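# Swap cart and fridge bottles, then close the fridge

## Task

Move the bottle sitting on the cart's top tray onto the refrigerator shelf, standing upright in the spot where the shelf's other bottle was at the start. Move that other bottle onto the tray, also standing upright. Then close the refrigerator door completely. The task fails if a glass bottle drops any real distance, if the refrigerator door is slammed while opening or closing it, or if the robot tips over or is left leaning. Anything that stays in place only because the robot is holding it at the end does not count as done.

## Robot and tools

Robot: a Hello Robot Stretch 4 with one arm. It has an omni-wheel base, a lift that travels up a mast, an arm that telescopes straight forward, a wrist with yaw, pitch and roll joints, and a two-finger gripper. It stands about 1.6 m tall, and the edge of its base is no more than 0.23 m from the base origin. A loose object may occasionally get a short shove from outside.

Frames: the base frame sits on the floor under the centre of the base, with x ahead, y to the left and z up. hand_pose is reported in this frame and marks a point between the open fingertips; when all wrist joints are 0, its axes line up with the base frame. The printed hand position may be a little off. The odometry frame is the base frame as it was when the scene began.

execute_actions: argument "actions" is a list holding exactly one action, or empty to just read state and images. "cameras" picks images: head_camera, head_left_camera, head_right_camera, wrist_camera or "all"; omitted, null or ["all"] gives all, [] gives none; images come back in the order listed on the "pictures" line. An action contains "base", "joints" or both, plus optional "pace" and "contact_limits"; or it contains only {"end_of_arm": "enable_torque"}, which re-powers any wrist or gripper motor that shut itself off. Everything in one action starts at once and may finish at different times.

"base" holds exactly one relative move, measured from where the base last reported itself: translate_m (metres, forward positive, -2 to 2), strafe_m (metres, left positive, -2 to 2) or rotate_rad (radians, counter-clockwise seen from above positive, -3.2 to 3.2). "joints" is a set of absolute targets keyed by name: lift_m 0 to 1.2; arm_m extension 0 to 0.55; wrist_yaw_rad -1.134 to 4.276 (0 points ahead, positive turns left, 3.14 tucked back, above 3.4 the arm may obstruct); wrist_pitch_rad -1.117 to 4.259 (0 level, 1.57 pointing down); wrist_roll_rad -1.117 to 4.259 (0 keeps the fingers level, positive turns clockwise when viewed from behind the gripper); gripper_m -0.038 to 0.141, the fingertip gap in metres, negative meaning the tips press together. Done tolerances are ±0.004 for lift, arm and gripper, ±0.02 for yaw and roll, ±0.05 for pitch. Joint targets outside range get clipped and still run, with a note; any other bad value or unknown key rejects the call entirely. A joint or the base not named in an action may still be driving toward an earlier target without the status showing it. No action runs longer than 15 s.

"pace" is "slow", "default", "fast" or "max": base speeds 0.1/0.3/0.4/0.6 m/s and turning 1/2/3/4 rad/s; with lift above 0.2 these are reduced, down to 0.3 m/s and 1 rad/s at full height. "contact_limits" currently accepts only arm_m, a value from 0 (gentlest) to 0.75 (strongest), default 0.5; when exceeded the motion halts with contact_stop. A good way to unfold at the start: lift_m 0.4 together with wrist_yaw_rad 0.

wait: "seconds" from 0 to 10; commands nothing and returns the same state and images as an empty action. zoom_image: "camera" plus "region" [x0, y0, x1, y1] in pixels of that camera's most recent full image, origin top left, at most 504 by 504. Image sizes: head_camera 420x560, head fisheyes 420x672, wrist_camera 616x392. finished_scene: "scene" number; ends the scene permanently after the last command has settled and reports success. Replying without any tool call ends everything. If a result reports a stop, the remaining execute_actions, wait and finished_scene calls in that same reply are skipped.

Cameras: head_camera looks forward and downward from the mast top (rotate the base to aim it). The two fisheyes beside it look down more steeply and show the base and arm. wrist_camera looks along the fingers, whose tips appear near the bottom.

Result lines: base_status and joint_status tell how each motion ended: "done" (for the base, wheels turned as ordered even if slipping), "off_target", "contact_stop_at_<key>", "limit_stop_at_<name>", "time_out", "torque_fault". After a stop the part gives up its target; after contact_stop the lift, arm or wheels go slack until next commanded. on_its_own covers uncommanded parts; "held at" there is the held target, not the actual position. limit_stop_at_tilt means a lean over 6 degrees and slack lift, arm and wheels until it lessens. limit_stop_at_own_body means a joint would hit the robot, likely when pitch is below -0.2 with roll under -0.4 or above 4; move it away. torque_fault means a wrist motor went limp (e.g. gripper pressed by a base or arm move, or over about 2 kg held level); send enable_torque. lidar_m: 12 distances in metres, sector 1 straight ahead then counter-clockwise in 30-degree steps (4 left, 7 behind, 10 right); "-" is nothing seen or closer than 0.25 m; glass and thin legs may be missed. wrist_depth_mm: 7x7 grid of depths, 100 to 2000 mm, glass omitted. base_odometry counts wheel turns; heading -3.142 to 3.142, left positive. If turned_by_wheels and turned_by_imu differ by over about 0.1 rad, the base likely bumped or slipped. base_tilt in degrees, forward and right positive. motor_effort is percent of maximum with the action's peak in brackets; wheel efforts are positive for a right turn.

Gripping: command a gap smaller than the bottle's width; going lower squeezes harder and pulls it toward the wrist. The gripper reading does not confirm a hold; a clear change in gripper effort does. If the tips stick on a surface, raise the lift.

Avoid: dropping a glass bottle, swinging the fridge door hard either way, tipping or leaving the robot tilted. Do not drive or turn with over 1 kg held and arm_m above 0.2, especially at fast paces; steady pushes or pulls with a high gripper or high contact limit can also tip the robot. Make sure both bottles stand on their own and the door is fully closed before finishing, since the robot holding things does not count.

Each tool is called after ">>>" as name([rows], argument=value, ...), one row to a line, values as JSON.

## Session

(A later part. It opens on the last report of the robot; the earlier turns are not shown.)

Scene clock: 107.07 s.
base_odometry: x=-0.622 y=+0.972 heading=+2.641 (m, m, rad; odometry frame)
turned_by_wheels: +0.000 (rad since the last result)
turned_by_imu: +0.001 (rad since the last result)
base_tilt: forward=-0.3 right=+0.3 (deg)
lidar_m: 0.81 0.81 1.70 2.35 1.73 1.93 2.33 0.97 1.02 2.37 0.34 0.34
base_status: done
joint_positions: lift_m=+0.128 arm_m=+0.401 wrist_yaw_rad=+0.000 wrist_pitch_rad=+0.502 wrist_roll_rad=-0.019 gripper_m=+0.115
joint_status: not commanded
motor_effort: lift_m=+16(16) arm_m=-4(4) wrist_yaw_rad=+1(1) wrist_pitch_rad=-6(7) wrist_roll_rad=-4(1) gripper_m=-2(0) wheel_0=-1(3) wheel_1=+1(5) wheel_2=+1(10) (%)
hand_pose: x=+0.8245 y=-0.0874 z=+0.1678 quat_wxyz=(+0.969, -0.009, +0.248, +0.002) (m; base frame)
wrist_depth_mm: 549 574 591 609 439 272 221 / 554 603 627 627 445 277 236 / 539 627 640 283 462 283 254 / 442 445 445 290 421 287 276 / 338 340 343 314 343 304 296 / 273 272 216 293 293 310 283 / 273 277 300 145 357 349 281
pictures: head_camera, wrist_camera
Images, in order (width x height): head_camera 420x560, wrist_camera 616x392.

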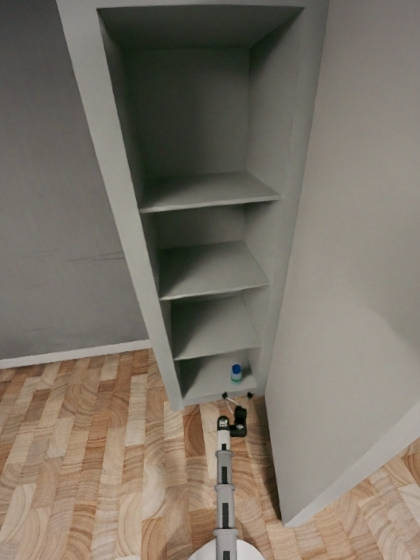

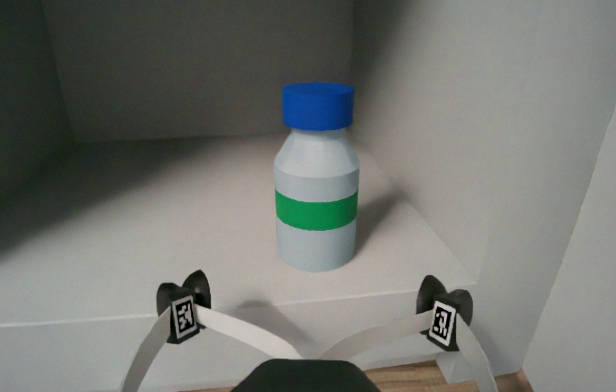

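>>> execute_actions([
  {"joints":{"arm_m":0.518}},
], cameras=["wrist_camera"])

Scene clock: 110.40 s.
base_odometry: x=-0.622 y=+0.972 heading=+2.641 (m, m, rad; odometry frame)
turned_by_wheels: +0.000 (rad since the last result)
turned_by_imu: +0.001 (rad since the last result)
base_tilt: forward=-0.3 right=+0.3 (deg)
lidar_m: 0.82 0.81 1.70 2.36 1.72 1.91 2.34 0.97 1.02 2.35 0.33 0.34
base_status: not commanded
joint_positions: lift_m=+0.128 arm_m=+0.517 wrist_yaw_rad=+0.000 wrist_pitch_rad=+0.502 wrist_roll_rad=-0.019 gripper_m=+0.115
joint_status: all done
motor_effort: lift_m=+16(16) arm_m=+4(3) wrist_yaw_rad=+0(0) wrist_pitch_rad=-5(7) wrist_roll_rad=-3(3) gripper_m=+0(1) wheel_0=-1(1) wheel_1=+1(1) wheel_2=+1(1) (%)
hand_pose: x=+0.9411 y=-0.0874 z=+0.1678 quat_wxyz=(+0.969, -0.009, +0.248, +0.002) (m; base frame)
wrist_depth_mm: 455 469 484 500 389 239 187 / 480 496 517 535 397 245 189 / 508 530 544 167 347 249 193 / 442 445 449 168 379 254 196 / 336 340 340 175 327 257 198 / 272 264 206 184 199 231 199 / 230 224 230 145 228 222 200
pictures: wrist_camera
Images, in order (width x height): wrist_camera 616x392.

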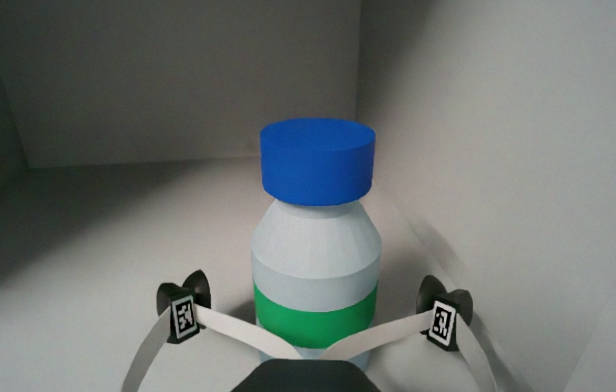

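>>> execute_actions([
  {"joints":{"arm_m":0.512,"gripper_m":0.012}},
], cameras=[])

>>> execute_actions([
  {"joints":{"lift_m":0.16}},
], cameras=["wrist_camera"])

>>> execute_actions([
  {"joints":{"arm_m":0.1},"pace":"fast"},
], cameras=["wrist_camera","head_right_camera"])

Scene clock: 114.83 s.
base_odometry: x=-0.622 y=+0.972 heading=+2.641 (m, m, rad; odometry frame)
turned_by_wheels: +0.000 (rad since the last result)
turned_by_imu: +0.001 (rad since the last result)
base_tilt: forward=-0.3 right=+0.3 (deg)
lidar_m: 0.82 0.81 1.71 2.33 1.73 1.95 2.33 0.98 1.01 2.36 0.32 0.35
base_status: not commanded
joint_positions: lift_m=+0.128 arm_m=+0.513 wrist_yaw_rad=+0.000 wrist_pitch_rad=+0.506 wrist_roll_rad=-0.019 gripper_m=+0.013
joint_status: all done
motor_effort: lift_m=+16(16) arm_m=-4(5) wrist_yaw_rad=+0(1) wrist_pitch_rad=-17(16) wrist_roll_rad=-3(3) gripper_m=-26(24) wheel_0=-1(1) wheel_1=+1(1) wheel_2=+1(1) (%)
hand_pose: x=+0.9360 y=-0.0874 z=+0.1669 quat_wxyz=(+0.968, -0.009, +0.250, +0.002) (m; base frame)
wrist_depth_mm: 459 473 492 504 389 241 187 / 488 500 521 535 399 246 191 / 512 530 544 153 347 251 194 / 436 436 436 164 382 255 196 / 332 336 320 164 322 258 199 / 267 271 188 171 191 247 200 / 227 163 220 179 211 158 202
pictures: none
No camera images: the call's "cameras" was empty. Leave "cameras" out to get every camera's image.

Scene clock: 115.77 s.
base_odometry: x=-0.622 y=+0.972 heading=+2.641 (m, m, rad; odometry frame)
turned_by_wheels: +0.000 (rad since the last result)
turned_by_imu: +0.000 (rad since the last result)
base_tilt: forward=-0.2 right=+0.4 (deg)
lidar_m: 0.81 0.81 1.69 2.36 1.73 1.94 2.35 0.95 1.03 2.34 0.33 0.35
base_status: not commanded
joint_positions: lift_m=+0.159 arm_m=+0.513 wrist_yaw_rad=+0.000 wrist_pitch_rad=+0.506 wrist_roll_rad=-0.019 gripper_m=+0.013
joint_status: all done
motor_effort: lift_m=+28(30) arm_m=-4(4) wrist_yaw_rad=+1(0) wrist_pitch_rad=-17(17) wrist_roll_rad=-4(4) gripper_m=-26(24) wheel_0=-1(1) wheel_1=+1(1) wheel_2=+1(1) (%)
hand_pose: x=+0.9360 y=-0.0874 z=+0.1979 quat_wxyz=(+0.968, -0.009, +0.250, +0.002) (m; base frame)
wrist_depth_mm: 459 473 488 504 389 241 188 / 484 504 521 539 399 245 191 / 508 539 554 153 349 251 195 / 500 508 508 164 384 254 196 / 387 387 375 164 357 257 198 / 312 314 189 172 191 246 200 / 265 163 256 179 229 158 202
pictures: wrist_camera
Images, in order (width x height): wrist_camera 616x392.

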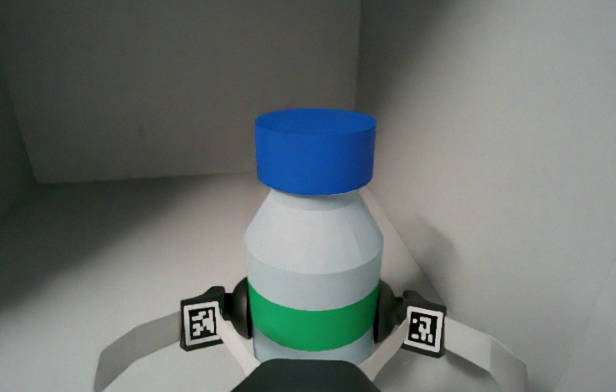

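Scene clock: 117.70 s.
base_odometry: x=-0.622 y=+0.972 heading=+2.641 (m, m, rad; odometry frame)
turned_by_wheels: +0.000 (rad since the last result)
turned_by_imu: +0.001 (rad since the last result)
base_tilt: forward=-0.2 right=+0.3 (deg)
lidar_m: 0.48 0.81 1.68 2.35 1.68 1.89 2.34 0.95 1.01 2.35 0.32 0.34
base_status: not commanded
joint_positions: lift_m=+0.159 arm_m=+0.101 wrist_yaw_rad=+0.000 wrist_pitch_rad=+0.506 wrist_roll_rad=-0.019 gripper_m=+0.013
joint_status: all done
motor_effort: lift_m=+28(28) arm_m=-4(5) wrist_yaw_rad=+1(1) wrist_pitch_rad=-18(18) wrist_roll_rad=-2(1) gripper_m=-25(24) wheel_0=-1(1) wheel_1=+1(1) wheel_2=+1(1) (%)
hand_pose: x=+0.5239 y=-0.0875 z=+0.1978 quat_wxyz=(+0.968, -0.009, +0.250, +0.002) (m; base frame)
wrist_depth_mm: 477 809 866 878 574 402 281 / 473 798 904 931 597 399 281 / 492 676 732 153 574 402 274 / 530 549 569 164 597 399 272 / 559 585 585 164 591 394 271 / 492 500 190 172 191 359 274 / 418 163 399 178 301 158 271
pictures: head_right_camera, wrist_camera
Images, in order (width x height): head_right_camera 420x672, wrist_camera 616x392.

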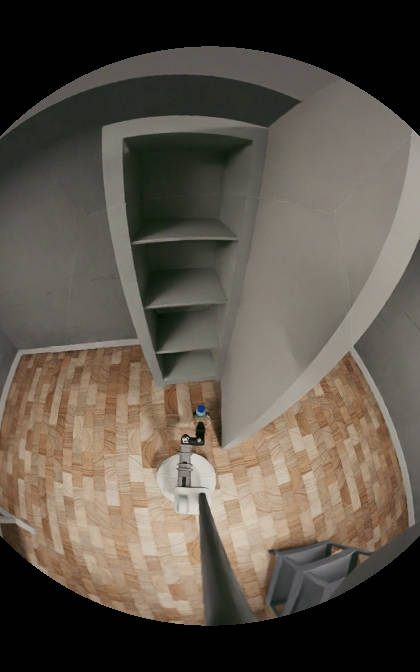

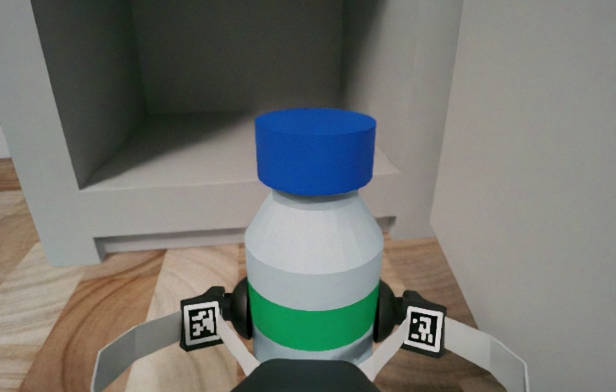

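>>> execute_actions([
  {"base":{"translate_m":-0.4},"joints":{"arm_m":0.0,"lift_m":0.6},"pace":"fast"},
], cameras=[])

>>> execute_actions([
  {"base":{"rotate_rad":-2.1},"joints":{"lift_m":0.9}},
])

Scene clock: 125.33 s.
base_odometry: x=-0.271 y=+0.780 heading=+2.641 (m, m, rad; odometry frame)
turned_by_wheels: +0.000 (rad since the last result)
turned_by_imu: +0.002 (rad since the last result)
base_tilt: forward=-0.3 right=+0.2 (deg)
lidar_m: 0.38 1.24 2.20 2.27 1.54 1.88 1.94 0.84 0.72 2.43 2.42 0.42
base_status: done
joint_positions: lift_m=+0.599 arm_m=+0.003 wrist_yaw_rad=+0.000 wrist_pitch_rad=+0.506 wrist_roll_rad=-0.019 gripper_m=+0.013
joint_status: all done
joint sent to its limit — the command would take arm_m past its lower limit, so that joint was sent only as far as its limit.
motor_effort: lift_m=+27(30) arm_m=-4(8) wrist_yaw_rad=+1(0) wrist_pitch_rad=-16(17) wrist_roll_rad=-3(1) gripper_m=-27(27) wheel_0=+2(7) wheel_1=+2(9) wheel_2=-1(12) (%)
hand_pose: x=+0.4264 y=-0.0874 z=+0.6379 quat_wxyz=(+0.968, -0.009, +0.250, +0.002) (m; base frame)
wrist_depth_mm: 1366 1366 1308 1366 878 379 1618 / 1464 1430 1397 1366 878 392 1756 / 1537 1618 1098 153 634 413 1921 / 1618 1661 1397 164 715 449 1863 / 1366 1397 1205 164 615 488 1397 / 1118 1138 189 171 186 530 1118 / 960 539 917 179 387 158 946
pictures: none
No camera images: the call's "cameras" was empty. Leave "cameras" out to get every camera's image.

Scene clock: 127.67 s.
base_odometry: x=-0.271 y=+0.780 heading=+0.541 (m, m, rad; odometry frame)
turned_by_wheels: -2.100 (rad since the last result)
turned_by_imu: -2.119 (rad since the last result)
base_tilt: forward=-0.3 right=+0.3 (deg)
lidar_m: 0.38 2.40 2.44 0.67 0.93 1.22 2.19 2.28 1.54 1.84 1.94 0.42
base_status: done
joint_positions: lift_m=+0.899 arm_m=+0.003 wrist_yaw_rad=+0.000 wrist_pitch_rad=+0.506 wrist_roll_rad=-0.019 gripper_m=+0.013
joint_status: all done
motor_effort: lift_m=+28(30) arm_m=-4(4) wrist_yaw_rad=+1(3) wrist_pitch_rad=-17(18) wrist_roll_rad=-1(3) gripper_m=-26(26) wheel_0=+0(4) wheel_1=+1(6) wheel_2=-1(8) (%)
hand_pose: x=+0.4264 y=-0.0874 z=+0.9379 quat_wxyz=(+0.968, -0.009, +0.250, +0.002) (m; base frame)
wrist_depth_mm: 1863 - - - 1983 1661 1430 / 1921 - - - - 1708 1464 / - - 946 154 904 842 1537 / - - 580 164 683 1756 1661 / 1921 1921 891 164 1060 1863 1661 / 1537 1576 189 171 191 1464 1537 / 1336 163 931 178 585 158 1336
pictures: head_camera, head_left_camera, head_right_camera, wrist_camera
Images, in order (width x height): head_camera 420x560, head_left_camera 420x672, head_right_camera 420x672, wrist_camera 616x392.

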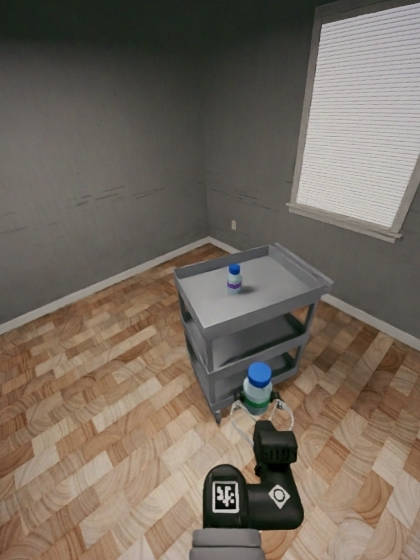

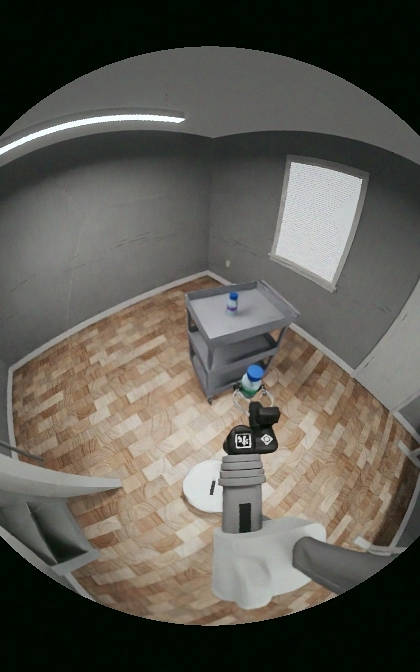

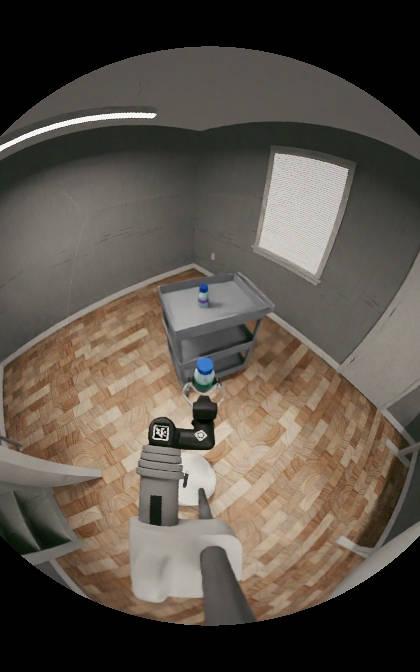

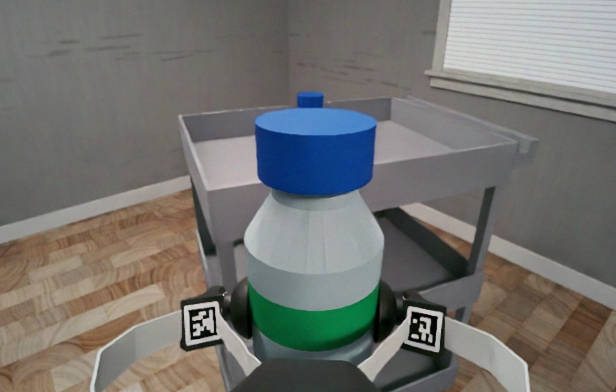

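>>> execute_actions([
  {"base":{"strafe_m":-0.2},"joints":{"arm_m":0.2},"pace":"fast"},
], cameras=[])

>>> execute_actions([
  {"base":{"translate_m":0.3},"joints":{"arm_m":0.44}},
], cameras=["head_camera","wrist_camera"])

Scene clock: 133.73 s.
base_odometry: x=-0.168 y=+0.608 heading=+0.541 (m, m, rad; odometry frame)
turned_by_wheels: +0.000 (rad since the last result)
turned_by_imu: +0.001 (rad since the last result)
base_tilt: forward=-0.2 right=+0.4 (deg)
lidar_m: 0.56 0.76 2.58 0.86 1.35 1.92 2.37 1.88 1.37 1.66 1.78 0.98
base_status: done
joint_positions: lift_m=+0.899 arm_m=+0.199 wrist_yaw_rad=+0.000 wrist_pitch_rad=+0.506 wrist_roll_rad=-0.019 gripper_m=+0.013
joint_status: all done
motor_effort: lift_m=+27(28) arm_m=+4(6) wrist_yaw_rad=+0(1) wrist_pitch_rad=-18(17) wrist_roll_rad=-1(1) gripper_m=-25(22) wheel_0=-2(9) wheel_1=+0(9) wheel_2=-1(0) (%)
hand_pose: x=+0.6226 y=-0.0874 z=+0.9379 quat_wxyz=(+0.968, -0.009, +0.250, +0.002) (m; base frame)
wrist_depth_mm: 1863 - - - 1708 1397 1182 / 1921 - - - 1808 1464 1205 / 1921 831 831 153 723 1499 1308 / 634 676 640 164 564 1537 1366 / 410 439 462 164 621 1661 1430 / 415 455 189 171 191 1537 1430 / 564 163 715 178 459 158 1308
pictures: none
No camera images: the call's "cameras" was empty. Leave "cameras" out to get every camera's image.

Scene clock: 136.20 s.
base_odometry: x=+0.089 y=+0.763 heading=+0.541 (m, m, rad; odometry frame)
turned_by_wheels: +0.000 (rad since the last result)
turned_by_imu: +0.001 (rad since the last result)
base_tilt: forward=-0.2 right=+0.4 (deg)
lidar_m: 0.47 0.47 2.33 2.38 0.94 1.55 2.59 1.60 1.61 1.76 1.59 0.63
base_status: done
joint_positions: lift_m=+0.899 arm_m=+0.439 wrist_yaw_rad=+0.000 wrist_pitch_rad=+0.506 wrist_roll_rad=-0.019 gripper_m=+0.013
joint_status: all done
motor_effort: lift_m=+27(27) arm_m=+4(4) wrist_yaw_rad=+0(2) wrist_pitch_rad=-17(18) wrist_roll_rad=-2(2) gripper_m=-25(28) wheel_0=+1(10) wheel_1=+1(5) wheel_2=+0(9) (%)
hand_pose: x=+0.8626 y=-0.0873 z=+0.9379 quat_wxyz=(+0.968, -0.009, +0.250, +0.002) (m; base frame)
wrist_depth_mm: 1499 1708 1983 1618 1281 1060 904 / 1576 1756 - 1708 1336 1098 946 / 1661 1863 - 153 1308 1138 946 / 1708 1983 - 164 1430 1205 1025 / 1708 1921 424 164 392 1255 1078 / 368 392 189 172 191 340 1078 / 351 163 340 179 255 158 1078
pictures: head_camera, wrist_camera
Images, in order (width x height): head_camera 420x560, wrist_camera 616x392.

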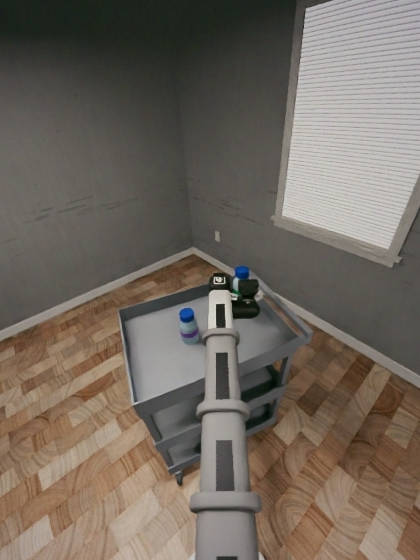

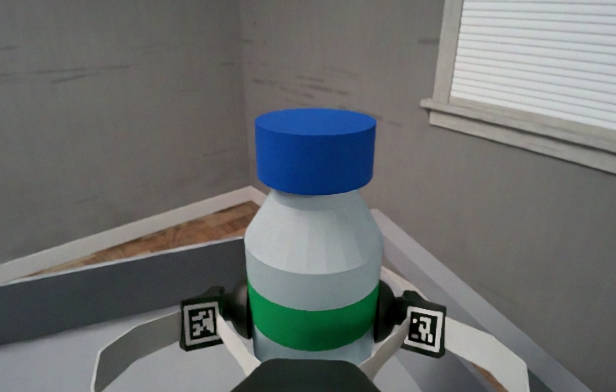

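>>> execute_actions([
  {"joints":{"arm_m":0.37,"lift_m":0.8},"pace":"slow"},
], cameras=["head_camera","wrist_camera"])

Scene clock: 141.10 s.
base_odometry: x=+0.089 y=+0.763 heading=+0.541 (m, m, rad; odometry frame)
turned_by_wheels: +0.000 (rad since the last result)
turned_by_imu: +0.001 (rad since the last result)
base_tilt: forward=-0.3 right=+0.3 (deg)
lidar_m: 0.45 0.46 2.32 2.38 0.95 1.56 2.57 1.57 1.61 1.77 1.58 0.60
base_status: not commanded
joint_positions: lift_m=+0.800 arm_m=+0.371 wrist_yaw_rad=+0.000 wrist_pitch_rad=+0.506 wrist_roll_rad=-0.019 gripper_m=+0.013
joint_status: all done
motor_effort: lift_m=+16(27) arm_m=-5(6) wrist_yaw_rad=+0(1) wrist_pitch_rad=-18(16) wrist_roll_rad=-2(0) gripper_m=-24(26) wheel_0=+1(1) wheel_1=+1(1) wheel_2=+0(0) (%)
hand_pose: x=+0.7941 y=-0.0874 z=+0.8388 quat_wxyz=(+0.968, -0.009, +0.250, +0.002) (m; base frame)
wrist_depth_mm: 1537 1756 - 1708 1308 1098 946 / 1576 1863 - 1863 1397 1138 976 / 1661 1808 439 153 404 1182 1025 / 382 410 433 164 343 303 1008 / 343 343 329 164 322 271 238 / 274 277 189 172 191 262 226 / 233 163 225 179 213 158 227
pictures: head_camera, wrist_camera
Images, in order (width x height): head_camera 420x560, wrist_camera 616x392.

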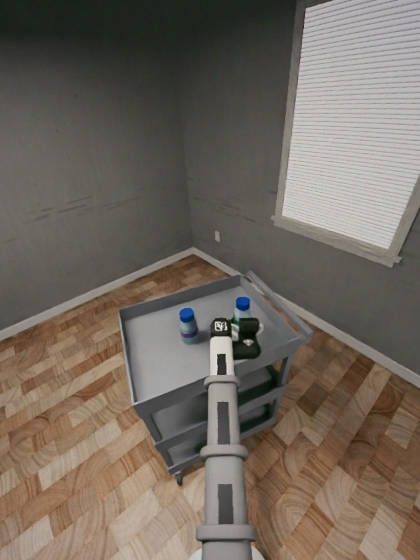

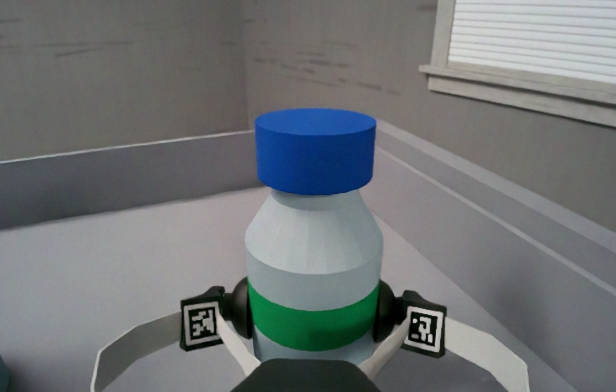

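>>> execute_actions([
  {"joints":{"lift_m":0.792,"gripper_m":0.13}},
], cameras=["wrist_camera"])

>>> execute_actions([
  {"joints":{"arm_m":0.16,"lift_m":0.85}},
], cameras=[])

>>> execute_actions([
  {"base":{"strafe_m":0.2}},
], cameras=["head_camera","wrist_camera"])

Scene clock: 148.17 s.
base_odometry: x=+0.089 y=+0.763 heading=+0.541 (m, m, rad; odometry frame)
turned_by_wheels: +0.000 (rad since the last result)
turned_by_imu: +0.001 (rad since the last result)
base_tilt: forward=-0.2 right=+0.3 (deg)
lidar_m: 0.48 0.47 2.34 2.37 0.96 1.57 2.55 1.58 1.60 1.79 1.60 0.62
base_status: not commanded
joint_positions: lift_m=+0.792 arm_m=+0.371 wrist_yaw_rad=+0.000 wrist_pitch_rad=+0.502 wrist_roll_rad=-0.019 gripper_m=+0.130
joint_status: all done
motor_effort: lift_m=+16(17) arm_m=-4(4) wrist_yaw_rad=+1(0) wrist_pitch_rad=-6(18) wrist_roll_rad=-5(2) gripper_m=+0(23) wheel_0=+1(0) wheel_1=+1(1) wheel_2=+0(0) (%)
hand_pose: x=+0.7945 y=-0.0875 z=+0.8318 quat_wxyz=(+0.969, -0.009, +0.248, +0.002) (m; base frame)
wrist_depth_mm: 1537 1756 1983 1708 1336 1098 946 / 1618 1863 - 1756 1430 1138 976 / 1618 1756 445 164 402 1182 1025 / 382 410 439 176 345 297 1025 / 332 334 336 177 322 268 229 / 267 250 215 188 211 241 224 / 227 224 227 144 228 220 223
pictures: wrist_camera
Images, in order (width x height): wrist_camera 616x392.

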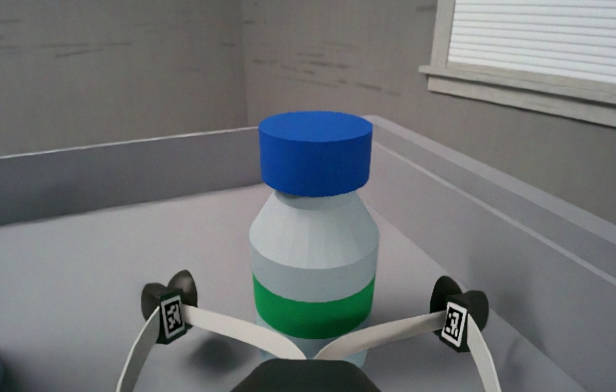

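Scene clock: 149.90 s.
base_odometry: x=+0.089 y=+0.763 heading=+0.541 (m, m, rad; odometry frame)
turned_by_wheels: +0.000 (rad since the last result)
turned_by_imu: +0.000 (rad since the last result)
base_tilt: forward=-0.3 right=+0.3 (deg)
lidar_m: 0.47 0.48 2.35 2.38 0.95 1.54 2.58 1.60 1.59 1.81 1.59 0.64
base_status: not commanded
joint_positions: lift_m=+0.850 arm_m=+0.161 wrist_yaw_rad=+0.000 wrist_pitch_rad=+0.502 wrist_roll_rad=-0.019 gripper_m=+0.130
joint_status: all done
motor_effort: lift_m=+27(28) arm_m=-4(4) wrist_yaw_rad=+0(1) wrist_pitch_rad=-7(8) wrist_roll_rad=-1(3) gripper_m=-3(0) wheel_0=+0(0) wheel_1=+1(1) wheel_2=+0(1) (%)
hand_pose: x=+0.5845 y=-0.0874 z=+0.8888 quat_wxyz=(+0.969, -0.009, +0.249, +0.002) (m; base frame)
wrist_depth_mm: 1756 1863 - 1863 1499 1229 1060 / 1756 1983 - - 1576 1281 1078 / 1756 609 654 640 647 1336 1160 / 535 373 574 407 512 427 1160 / 421 382 439 421 439 384 340 / 349 327 329 353 260 279 1229 / 297 293 222 144 285 357 1229
pictures: none
No camera images: the call's "cameras" was empty. Leave "cameras" out to get every camera's image.

Scene clock: 151.83 s.
base_odometry: x=-0.014 y=+0.934 heading=+0.541 (m, m, rad; odometry frame)
turned_by_wheels: +0.000 (rad since the last result)
turned_by_imu: +0.000 (rad since the last result)
base_tilt: forward=-0.2 right=+0.3 (deg)
lidar_m: 0.41 0.75 2.20 2.24 0.76 1.41 2.41 1.75 1.70 1.94 1.74 0.50
base_status: done
joint_positions: lift_m=+0.850 arm_m=+0.161 wrist_yaw_rad=+0.000 wrist_pitch_rad=+0.502 wrist_roll_rad=-0.019 gripper_m=+0.130
joint_status: not commanded
motor_effort: lift_m=+26(27) arm_m=-4(4) wrist_yaw_rad=+0(0) wrist_pitch_rad=-6(9) wrist_roll_rad=+0(1) gripper_m=+2(2) wheel_0=+1(9) wheel_1=-2(9) wheel_2=-1(4) (%)
hand_pose: x=+0.5845 y=-0.0874 z=+0.8889 quat_wxyz=(+0.969, -0.009, +0.249, +0.002) (m; base frame)
wrist_depth_mm: 1576 1808 - - 1661 1397 1182 / 1618 1808 - - 1808 1430 1229 / 1708 1921 - 627 691 621 1255 / 504 517 559 349 574 402 488 / 392 439 439 370 436 418 439 / 330 325 329 355 355 325 351 / 291 293 297 144 297 286 303
pictures: head_camera, wrist_camera
Images, in order (width x height): head_camera 420x560, wrist_camera 616x392.

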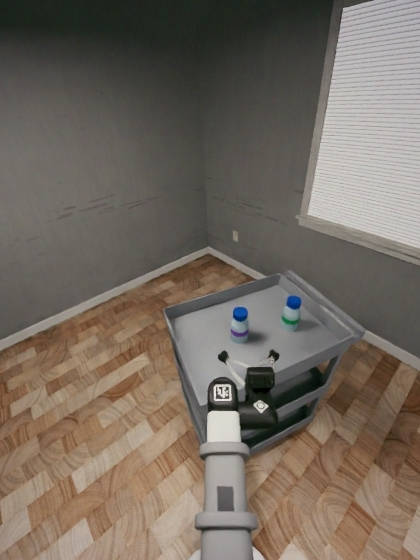

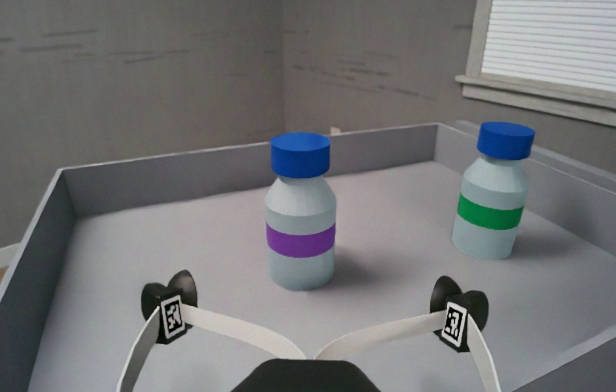

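>>> execute_actions([
  {"base":{"strafe_m":0.014},"joints":{"arm_m":0.312,"lift_m":0.795}},
], cameras=["wrist_camera"])

Scene clock: 155.53 s.
base_odometry: x=-0.021 y=+0.946 heading=+0.541 (m, m, rad; odometry frame)
turned_by_wheels: +0.000 (rad since the last result)
turned_by_imu: +0.001 (rad since the last result)
base_tilt: forward=-0.2 right=+0.3 (deg)
lidar_m: 0.43 0.79 2.20 2.20 0.76 1.40 2.38 1.72 1.76 1.95 1.75 0.52
base_status: done
joint_positions: lift_m=+0.795 arm_m=+0.311 wrist_yaw_rad=+0.000 wrist_pitch_rad=+0.502 wrist_roll_rad=-0.019 gripper_m=+0.130
joint_status: all done
motor_effort: lift_m=+15(25) arm_m=+4(3) wrist_yaw_rad=+0(0) wrist_pitch_rad=-6(8) wrist_roll_rad=-3(2) gripper_m=+0(0) wheel_0=+0(6) wheel_1=+0(9) wheel_2=-1(2) (%)
hand_pose: x=+0.7351 y=-0.0874 z=+0.8348 quat_wxyz=(+0.969, -0.009, +0.248, +0.002) (m; base frame)
wrist_depth_mm: 1464 1661 1921 1921 1618 1281 1118 / 1537 1808 - - 1618 1366 1160 / 1576 1756 1983 168 492 517 459 / 353 384 413 176 445 452 413 / 338 340 340 182 327 342 277 / 272 254 216 192 216 255 268 / 231 228 231 144 231 224 233
pictures: wrist_camera
Images, in order (width x height): wrist_camera 616x392.

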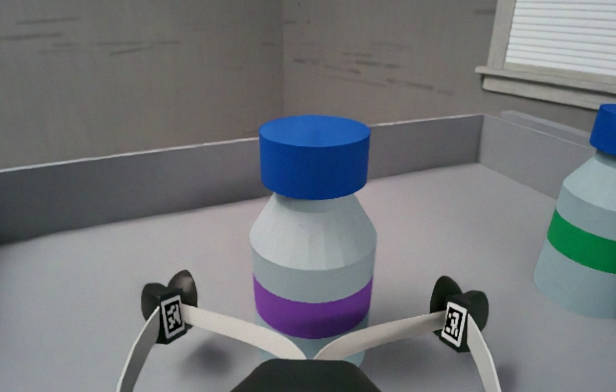

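>>> execute_actions([
  {"joints":{"gripper_m":0.012}},
], cameras=[])

>>> execute_actions([
  {"joints":{"lift_m":0.885}},
], cameras=["wrist_camera"])

>>> execute_actions([
  {"base":{"translate_m":-0.31},"joints":{"arm_m":0.0}},
], cameras=["wrist_camera"])

>>> execute_actions([
  {"base":{"rotate_rad":2.09},"joints":{"lift_m":0.5}},
], cameras=["head_camera"])

Scene clock: 162.57 s.
base_odometry: x=-0.021 y=+0.946 heading=+0.541 (m, m, rad; odometry frame)
turned_by_wheels: +0.000 (rad since the last result)
turned_by_imu: +0.001 (rad since the last result)
base_tilt: forward=-0.3 right=+0.3 (deg)
lidar_m: 0.39 0.83 2.19 2.20 0.75 1.42 2.38 1.75 1.76 1.95 1.75 0.52
base_status: not commanded
joint_positions: lift_m=+0.795 arm_m=+0.311 wrist_yaw_rad=+0.000 wrist_pitch_rad=+0.506 wrist_roll_rad=-0.019 gripper_m=+0.013
joint_status: all done
motor_effort: lift_m=+16(16) arm_m=+3(4) wrist_yaw_rad=+1(2) wrist_pitch_rad=-18(20) wrist_roll_rad=+1(3) gripper_m=-23(23) wheel_0=+0(0) wheel_1=+0(0) wheel_2=-1(1) (%)
hand_pose: x=+0.7345 y=-0.0874 z=+0.8337 quat_wxyz=(+0.968, -0.009, +0.250, +0.002) (m; base frame)
wrist_depth_mm: 1499 1618 1921 1983 1618 1281 1118 / 1537 1756 - - 1661 1336 1160 / 1576 1708 415 156 480 517 449 / 355 384 413 167 410 439 399 / 330 334 336 167 320 336 279 / 267 270 195 176 192 272 270 / 227 163 220 183 211 158 229
pictures: none
No camera images: the call's "cameras" was empty. Leave "cameras" out to get every camera's image.

Scene clock: 163.93 s.
base_odometry: x=-0.021 y=+0.946 heading=+0.541 (m, m, rad; odometry frame)
turned_by_wheels: +0.000 (rad since the last result)
turned_by_imu: +0.000 (rad since the last result)
base_tilt: forward=-0.3 right=+0.3 (deg)
lidar_m: 0.43 0.84 2.20 2.21 0.75 1.41 2.36 1.76 1.73 1.94 1.74 0.49
base_status: not commanded
joint_positions: lift_m=+0.884 arm_m=+0.311 wrist_yaw_rad=+0.000 wrist_pitch_rad=+0.506 wrist_roll_rad=-0.019 gripper_m=+0.013
joint_status: all done
motor_effort: lift_m=+28(30) arm_m=+4(4) wrist_yaw_rad=-1(0) wrist_pitch_rad=-18(21) wrist_roll_rad=-4(3) gripper_m=-23(27) wheel_0=+0(0) wheel_1=+0(0) wheel_2=-1(1) (%)
hand_pose: x=+0.7345 y=-0.0874 z=+0.9227 quat_wxyz=(+0.968, -0.009, +0.251, +0.002) (m; base frame)
wrist_depth_mm: 1464 1661 1921 - 1618 1308 1098 / 1499 1756 1983 - 1661 1336 1118 / 1576 1863 - 156 1618 1430 1205 / 1618 1921 - 167 535 549 504 / 387 415 449 167 469 492 291 / 384 397 195 176 192 397 283 / 334 163 322 182 262 158 294
pictures: wrist_camera
Images, in order (width x height): wrist_camera 616x392.

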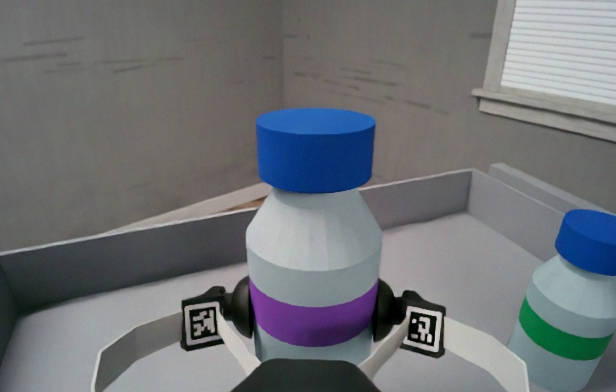

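Scene clock: 166.43 s.
base_odometry: x=-0.287 y=+0.787 heading=+0.541 (m, m, rad; odometry frame)
turned_by_wheels: +0.000 (rad since the last result)
turned_by_imu: +0.000 (rad since the last result)
base_tilt: forward=-0.2 right=+0.4 (deg)
lidar_m: 0.40 2.41 2.43 0.66 0.97 1.20 2.13 2.29 1.53 1.83 1.96 0.40
base_status: done
joint_positions: lift_m=+0.884 arm_m=+0.003 wrist_yaw_rad=+0.000 wrist_pitch_rad=+0.507 wrist_roll_rad=-0.019 gripper_m=+0.013
joint_status: all done
joint sent to its limit — the command would take arm_m past its lower limit, so that joint was sent only as far as its limit.
motor_effort: lift_m=+28(28) arm_m=-4(5) wrist_yaw_rad=+0(2) wrist_pitch_rad=-19(20) wrist_roll_rad=-1(2) gripper_m=-29(27) wheel_0=+1(6) wheel_1=-1(11) wheel_2=-1(11) (%)
hand_pose: x=+0.4263 y=-0.0874 z=+0.9226 quat_wxyz=(+0.968, -0.009, +0.251, +0.002) (m; base frame)
wrist_depth_mm: 1863 - - - - 1661 1464 / 1983 - - - 1921 1756 1499 / - - 917 156 676 768 1537 / - - 585 167 683 1808 1661 / 1921 1921 1060 167 1025 1708 1708 / 1499 1537 195 176 192 1430 1576 / 1308 163 1060 183 591 158 1281
pictures: wrist_camera
Images, in order (width x height): wrist_camera 616x392.

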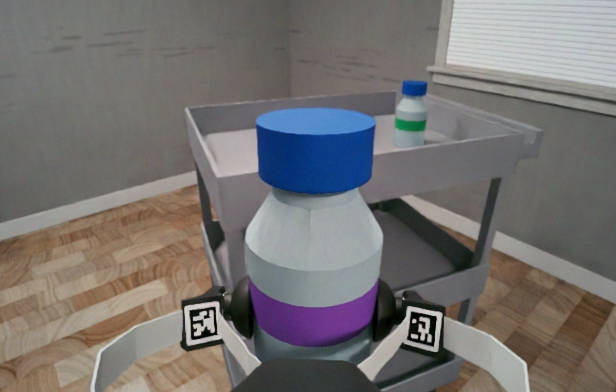

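Scene clock: 169.00 s.
base_odometry: x=-0.287 y=+0.787 heading=+2.631 (m, m, rad; odometry frame)
turned_by_wheels: +2.090 (rad since the last result)
turned_by_imu: +2.110 (rad since the last result)
base_tilt: forward=-0.2 right=+0.3 (deg)
lidar_m: 0.37 1.21 2.13 2.27 1.56 1.84 1.96 0.88 0.70 2.41 2.44 0.67
base_status: done
joint_positions: lift_m=+0.500 arm_m=+0.003 wrist_yaw_rad=+0.000 wrist_pitch_rad=+0.507 wrist_roll_rad=-0.019 gripper_m=+0.013
joint_status: all done
motor_effort: lift_m=+17(25) arm_m=-4(4) wrist_yaw_rad=-1(4) wrist_pitch_rad=-20(19) wrist_roll_rad=-2(5) gripper_m=-22(26) wheel_0=+1(6) wheel_1=-1(8) wheel_2=+0(6) (%)
hand_pose: x=+0.4263 y=-0.0874 z=+0.5386 quat_wxyz=(+0.968, -0.009, +0.251, +0.002) (m; base frame)
wrist_depth_mm: 1308 1366 1308 1336 820 366 976 / 1430 1397 1229 1366 820 377 1708 / 1499 1537 1464 156 609 399 1863 / 1537 1618 1229 167 683 433 1618 / 1205 1229 1138 167 591 473 1229 / 976 960 191 176 191 504 991 / 820 163 798 182 554 158 831
pictures: head_camera
Images, in order (width x height): head_camera 420x560.

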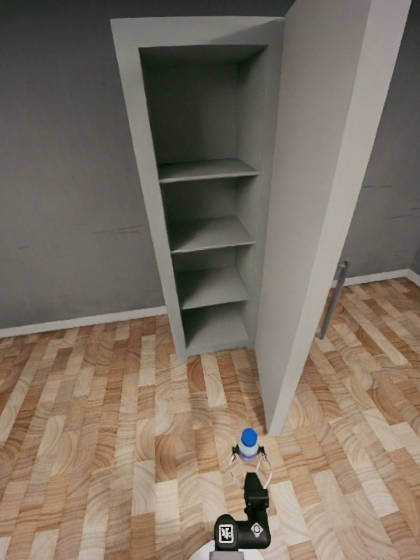

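>>> execute_actions([
  {"base":{"translate_m":0.383},"joints":{"lift_m":0.165,"arm_m":0.1}},
], cameras=["head_camera","wrist_camera"])

Scene clock: 174.37 s.
base_odometry: x=-0.621 y=+0.974 heading=+2.631 (m, m, rad; odometry frame)
turned_by_wheels: +0.000 (rad since the last result)
turned_by_imu: +0.002 (rad since the last result)
base_tilt: forward=-0.2 right=+0.3 (deg)
lidar_m: 0.48 0.82 1.68 2.35 1.73 1.93 2.35 0.96 1.01 2.34 0.34 0.33
base_status: done
joint_positions: lift_m=+0.165 arm_m=+0.099 wrist_yaw_rad=+0.000 wrist_pitch_rad=+0.507 wrist_roll_rad=-0.019 gripper_m=+0.013
joint_status: all done
motor_effort: lift_m=+16(17) arm_m=+4(3) wrist_yaw_rad=+1(1) wrist_pitch_rad=-18(20) wrist_roll_rad=-1(3) gripper_m=-27(29) wheel_0=+0(7) wheel_1=+0(4) wheel_2=+2(9) (%)
hand_pose: x=+0.5225 y=-0.0874 z=+0.2036 quat_wxyz=(+0.968, -0.009, +0.251, +0.002) (m; base frame)
wrist_depth_mm: 496 831 866 891 549 375 266 / 480 842 917 960 554 379 267 / 496 691 741 156 574 375 260 / 530 559 569 167 609 375 258 / 564 597 597 167 603 373 263 / 500 500 195 175 191 342 262 / 424 163 410 183 303 157 259
pictures: head_camera, wrist_camera
Images, in order (width x height): head_camera 420x560, wrist_camera 616x392.

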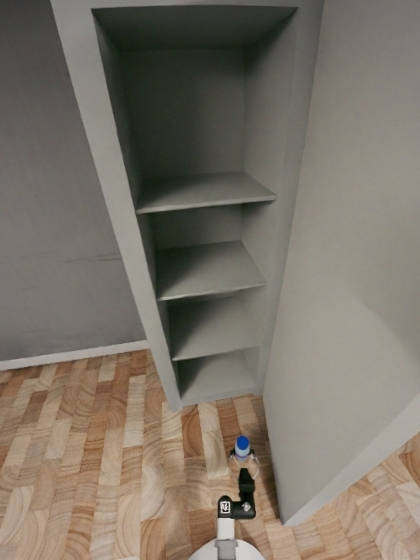

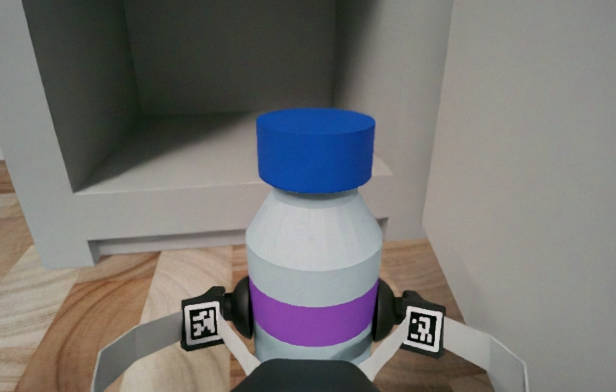

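>>> execute_actions([
  {"base":{"rotate_rad":0.02},"joints":{"arm_m":0.525}},
], cameras=[])

>>> execute_actions([
  {"joints":{"lift_m":0.125},"pace":"slow"},
], cameras=["wrist_camera"])

>>> execute_actions([
  {"joints":{"gripper_m":0.11}},
], cameras=["wrist_camera"])

Scene clock: 180.30 s.
base_odometry: x=-0.621 y=+0.974 heading=+2.651 (m, m, rad; odometry frame)
turned_by_wheels: +0.020 (rad since the last result)
turned_by_imu: +0.022 (rad since the last result)
base_tilt: forward=-0.2 right=+0.3 (deg)
lidar_m: 0.83 0.80 1.71 2.37 1.73 1.98 2.35 0.97 1.04 2.34 0.32 0.34
base_status: done
joint_positions: lift_m=+0.165 arm_m=+0.524 wrist_yaw_rad=+0.000 wrist_pitch_rad=+0.506 wrist_roll_rad=-0.019 gripper_m=+0.013
joint_status: all done
motor_effort: lift_m=+17(16) arm_m=+4(7) wrist_yaw_rad=+0(5) wrist_pitch_rad=-19(18) wrist_roll_rad=-3(2) gripper_m=-28(28) wheel_0=-1(2) wheel_1=+2(2) wheel_2=+0(3) (%)
hand_pose: x=+0.9475 y=-0.0874 z=+0.2036 quat_wxyz=(+0.968, -0.009, +0.250, +0.002) (m; base frame)
wrist_depth_mm: 455 466 473 492 407 249 193 / 473 488 508 521 418 254 196 / 504 525 539 156 359 259 200 / 504 521 521 167 397 263 203 / 394 397 399 167 366 266 204 / 317 322 195 176 191 255 206 / 271 163 262 182 232 157 206
pictures: none
No camera images: the call's "cameras" was empty. Leave "cameras" out to get every camera's image.

Scene clock: 181.47 s.
base_odometry: x=-0.621 y=+0.974 heading=+2.651 (m, m, rad; odometry frame)
turned_by_wheels: +0.000 (rad since the last result)
turned_by_imu: +0.000 (rad since the last result)
base_tilt: forward=-0.2 right=+0.3 (deg)
lidar_m: 0.82 0.82 1.73 2.35 1.69 1.99 2.34 0.97 1.03 2.35 0.33 0.36
base_status: not commanded
joint_positions: lift_m=+0.125 arm_m=+0.524 wrist_yaw_rad=+0.000 wrist_pitch_rad=+0.506 wrist_roll_rad=-0.019 gripper_m=+0.013
joint_status: all done
motor_effort: lift_m=+16(17) arm_m=+4(4) wrist_yaw_rad=+0(2) wrist_pitch_rad=-19(19) wrist_roll_rad=-1(0) gripper_m=-26(29) wheel_0=-1(1) wheel_1=+2(2) wheel_2=+0(0) (%)
hand_pose: x=+0.9475 y=-0.0874 z=+0.1637 quat_wxyz=(+0.968, -0.009, +0.250, +0.002) (m; base frame)
wrist_depth_mm: 452 466 477 492 407 249 193 / 477 492 512 530 415 254 196 / 504 525 530 156 362 259 200 / 427 430 430 167 384 263 202 / 327 329 330 167 317 266 205 / 263 266 195 175 192 254 206 / 224 163 216 183 211 158 208
pictures: wrist_camera
Images, in order (width x height): wrist_camera 616x392.

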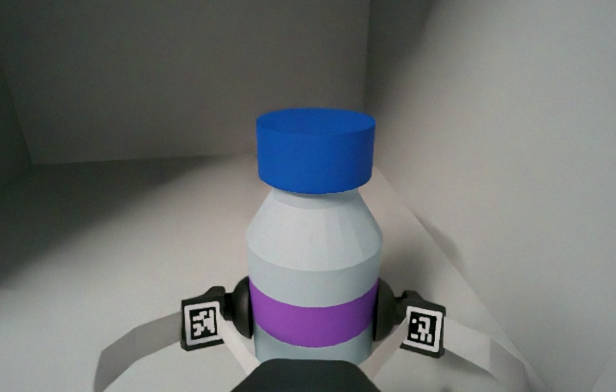

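Scene clock: 183.27 s.
base_odometry: x=-0.621 y=+0.974 heading=+2.651 (m, m, rad; odometry frame)
turned_by_wheels: +0.000 (rad since the last result)
turned_by_imu: +0.001 (rad since the last result)
base_tilt: forward=-0.2 right=+0.2 (deg)
lidar_m: 0.80 0.83 1.71 2.35 1.68 1.99 2.33 0.97 1.04 2.33 0.32 0.35
base_status: not commanded
joint_positions: lift_m=+0.125 arm_m=+0.524 wrist_yaw_rad=+0.000 wrist_pitch_rad=+0.502 wrist_roll_rad=-0.019 gripper_m=+0.110
joint_status: all done
motor_effort: lift_m=+16(17) arm_m=+4(4) wrist_yaw_rad=+2(2) wrist_pitch_rad=-6(19) wrist_roll_rad=-2(3) gripper_m=+0(26) wheel_0=-1(1) wheel_1=+2(2) wheel_2=+0(0) (%)
hand_pose: x=+0.9481 y=-0.0875 z=+0.1648 quat_wxyz=(+0.969, -0.009, +0.248, +0.002) (m; base frame)
wrist_depth_mm: 452 462 477 488 407 249 193 / 477 488 512 521 415 252 196 / 504 521 535 167 364 258 200 / 442 436 442 179 389 262 202 / 332 336 336 180 322 267 204 / 268 268 210 191 210 241 205 / 227 224 227 144 225 222 206
pictures: wrist_camera
Images, in order (width x height): wrist_camera 616x392.

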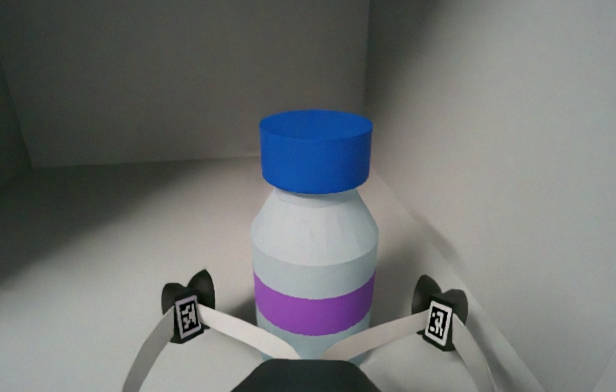

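>>> execute_actions([
  {"base":{"translate_m":-0.18},"joints":{"arm_m":0.06},"pace":"fast"},
], cameras=["wrist_camera"])

>>> execute_actions([
  {"joints":{"lift_m":0.42,"wrist_pitch_rad":1.57,"gripper_m":0.03},"pace":"fast"},
], cameras=[])

>>> execute_actions([
  {"base":{"strafe_m":-0.42},"pace":"fast"},
], cameras=["head_camera","head_left_camera"])

Scene clock: 191.77 s.
base_odometry: x=-0.462 y=+0.889 heading=+2.651 (m, m, rad; odometry frame)
turned_by_wheels: +0.000 (rad since the last result)
turned_by_imu: +0.001 (rad since the last result)
base_tilt: forward=-0.3 right=+0.4 (deg)
lidar_m: 0.97 1.00 1.91 2.32 1.63 1.94 2.15 0.88 0.85 2.37 2.41 0.47
base_status: done
joint_positions: lift_m=+0.125 arm_m=+0.061 wrist_yaw_rad=+0.000 wrist_pitch_rad=+0.502 wrist_roll_rad=-0.019 gripper_m=+0.110
joint_status: all done
motor_effort: lift_m=+16(16) arm_m=-4(5) wrist_yaw_rad=+1(1) wrist_pitch_rad=-6(8) wrist_roll_rad=-1(2) gripper_m=-2(2) wheel_0=+0(7) wheel_1=+2(8) wheel_2=-2(11) (%)
hand_pose: x=+0.4844 y=-0.0875 z=+0.1647 quat_wxyz=(+0.969, -0.009, +0.249, +0.002) (m; base frame)
wrist_depth_mm: 1098 668 1060 1098 723 399 276 / 1160 691 1098 866 759 397 276 / 1078 741 759 788 788 394 268 / 732 741 741 741 691 394 267 / 559 564 559 559 564 387 265 / 449 449 213 459 439 329 270 / 382 375 379 145 382 324 265
pictures: wrist_camera
Images, in order (width x height): wrist_camera 616x392.

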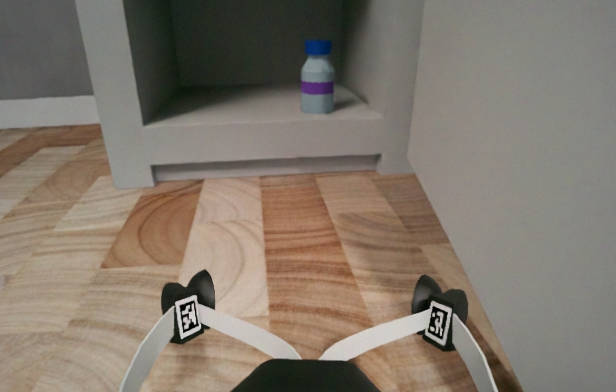

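Scene clock: 193.60 s.
base_odometry: x=-0.462 y=+0.889 heading=+2.651 (m, m, rad; odometry frame)
turned_by_wheels: +0.000 (rad since the last result)
turned_by_imu: +0.001 (rad since the last result)
base_tilt: forward=-0.3 right=+0.2 (deg)
lidar_m: 1.00 0.97 1.93 2.34 1.63 1.90 2.16 0.89 0.83 2.38 2.40 0.48
base_status: not commanded
joint_positions: lift_m=+0.420 arm_m=+0.061 wrist_yaw_rad=+0.000 wrist_pitch_rad=+1.570 wrist_roll_rad=-0.019 gripper_m=+0.030
joint_status: all done
motor_effort: lift_m=+26(28) arm_m=-3(4) wrist_yaw_rad=+0(1) wrist_pitch_rad=+1(5) wrist_roll_rad=-3(3) gripper_m=-5(0) wheel_0=+0(0) wheel_1=+2(2) wheel_2=-2(2) (%)
hand_pose: x=+0.2318 y=-0.0874 z=+0.3093 quat_wxyz=(+0.707, -0.007, +0.707, +0.007) (m; base frame)
wrist_depth_mm: 569 564 559 554 549 382 287 / 554 559 549 549 549 427 535 / 554 549 544 544 539 535 535 / 549 544 544 544 535 530 530 / 544 539 535 535 530 530 525 / 544 539 216 336 212 530 521 / 539 322 315 151 347 517 521
pictures: none
No camera images: the call's "cameras" was empty. Leave "cameras" out to get every camera's image.

Scene clock: 195.87 s.
base_odometry: x=-0.264 y=+1.260 heading=+2.651 (m, m, rad; odometry frame)
turned_by_wheels: +0.000 (rad since the last result)
turned_by_imu: +0.001 (rad since the last result)
base_tilt: forward=-0.2 right=+0.3 (deg)
lidar_m: 0.41 0.42 1.99 2.75 2.02 2.30 0.76 0.57 0.84 1.96 1.98 1.80
base_status: done
joint_positions: lift_m=+0.420 arm_m=+0.061 wrist_yaw_rad=+0.000 wrist_pitch_rad=+1.570 wrist_roll_rad=-0.019 gripper_m=+0.030
joint_status: not commanded
motor_effort: lift_m=+26(26) arm_m=-4(4) wrist_yaw_rad=+0(1) wrist_pitch_rad=-2(1) wrist_roll_rad=-3(4) gripper_m=-5(4) wheel_0=-1(9) wheel_1=+1(11) wheel_2=+0(3) (%)
hand_pose: x=+0.2318 y=-0.0874 z=+0.3093 quat_wxyz=(+0.707, -0.007, +0.707, +0.007) (m; base frame)
wrist_depth_mm: 291 368 559 549 549 544 544 / 559 436 554 544 544 544 539 / 559 549 549 539 539 535 535 / 549 544 544 535 535 535 530 / 549 544 539 535 530 525 530 / 544 539 216 338 213 530 521 / 539 320 315 152 347 521 521
pictures: head_camera, head_left_camera
Images, in order (width x height): head_camera 420x560, head_left_camera 420x672.

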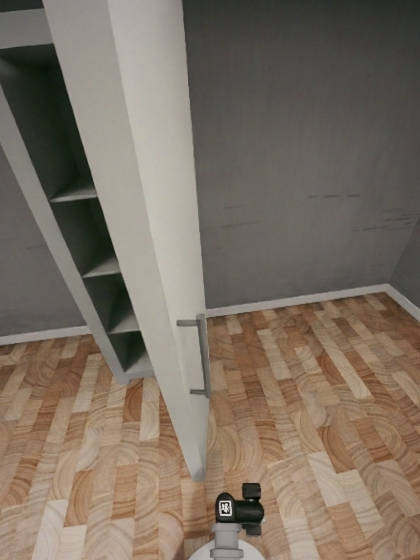

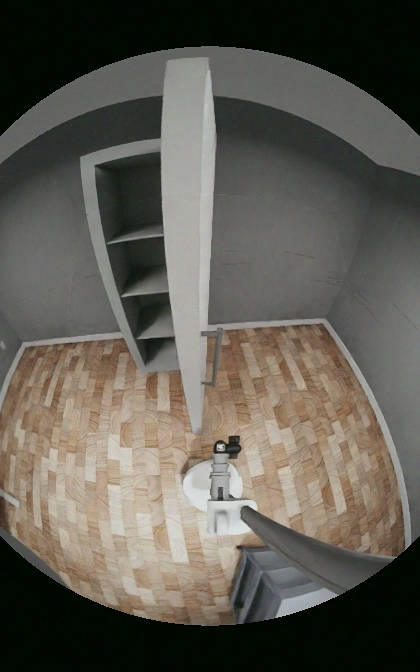

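>>> execute_actions([
  {"joints":{"arm_m":0.48,"wrist_yaw_rad":-1.1},"pace":"fast"},
], cameras=[])

>>> execute_actions([
  {"base":{"strafe_m":0.45},"pace":"slow"},
], cameras=["head_camera","head_left_camera"])

Scene clock: 203.07 s.
base_odometry: x=-0.264 y=+1.260 heading=+2.651 (m, m, rad; odometry frame)
turned_by_wheels: +0.000 (rad since the last result)
turned_by_imu: +0.001 (rad since the last result)
base_tilt: forward=-0.2 right=+0.4 (deg)
lidar_m: 0.42 0.38 2.03 2.74 2.01 2.29 0.78 0.57 0.82 1.97 1.96 1.80
base_status: not commanded
joint_positions: lift_m=+0.420 arm_m=+0.479 wrist_yaw_rad=-1.100 wrist_pitch_rad=+1.570 wrist_roll_rad=-0.019 gripper_m=+0.030
joint_status: all done
motor_effort: lift_m=+25(26) arm_m=+4(2) wrist_yaw_rad=-1(5) wrist_pitch_rad=+0(1) wrist_roll_rad=-3(1) gripper_m=-4(7) wheel_0=-1(1) wheel_1=+1(1) wheel_2=+0(0) (%)
hand_pose: x=+0.5723 y=-0.0398 z=+0.3093 quat_wxyz=(+0.607, +0.364, +0.606, -0.364) (m; base frame)
wrist_depth_mm: 564 554 559 559 554 544 544 / 554 559 549 549 544 539 539 / 554 549 544 539 544 539 539 / 549 544 544 539 535 530 530 / 413 539 539 535 530 530 525 / 314 399 215 525 212 530 517 / 262 300 359 151 521 521 521
pictures: none
No camera images: the call's "cameras" was empty. Leave "cameras" out to get every camera's image.

Scene clock: 208.70 s.
base_odometry: x=-0.476 y=+0.863 heading=+2.651 (m, m, rad; odometry frame)
turned_by_wheels: +0.000 (rad since the last result)
turned_by_imu: +0.000 (rad since the last result)
base_tilt: forward=-0.3 right=+0.3 (deg)
lidar_m: 0.61 0.71 1.92 2.27 1.61 1.86 2.17 0.93 0.88 2.41 2.44 0.98
base_status: done
joint_positions: lift_m=+0.420 arm_m=+0.479 wrist_yaw_rad=-1.100 wrist_pitch_rad=+1.570 wrist_roll_rad=-0.019 gripper_m=+0.030
joint_status: not commanded
motor_effort: lift_m=+25(25) arm_m=+4(4) wrist_yaw_rad=+0(0) wrist_pitch_rad=-1(2) wrist_roll_rad=-1(3) gripper_m=-3(4) wheel_0=-2(12) wheel_1=+2(2) wheel_2=-1(6) (%)
hand_pose: x=+0.5724 y=-0.0399 z=+0.3093 quat_wxyz=(+0.607, +0.364, +0.606, -0.364) (m; base frame)
wrist_depth_mm: 303 455 559 554 549 549 544 / 289 439 549 544 544 544 539 / 279 421 544 544 539 535 535 / 271 402 544 535 539 535 530 / 262 382 535 535 530 525 525 / 254 368 216 530 211 525 521 / 252 319 525 151 521 521 517
pictures: head_camera, head_left_camera
Images, in order (width x height): head_camera 420x560, head_left_camera 420x672.

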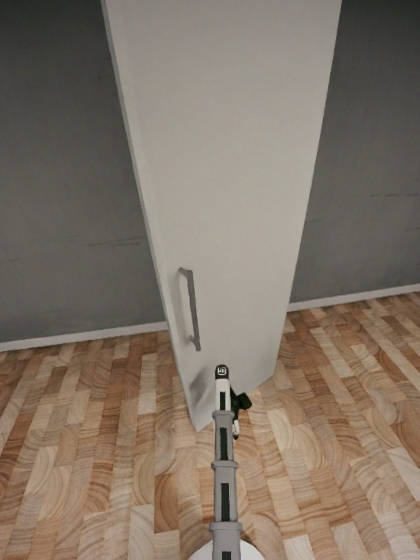

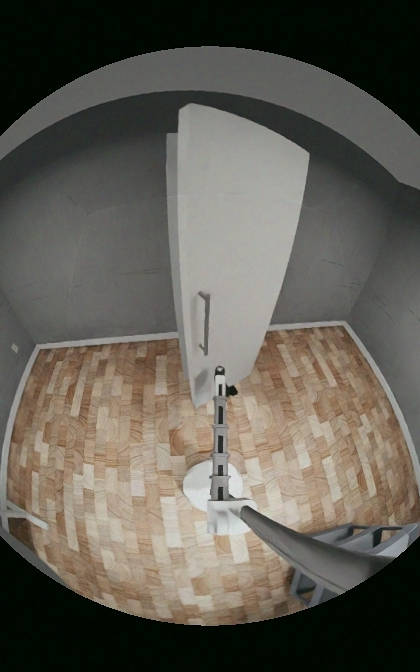

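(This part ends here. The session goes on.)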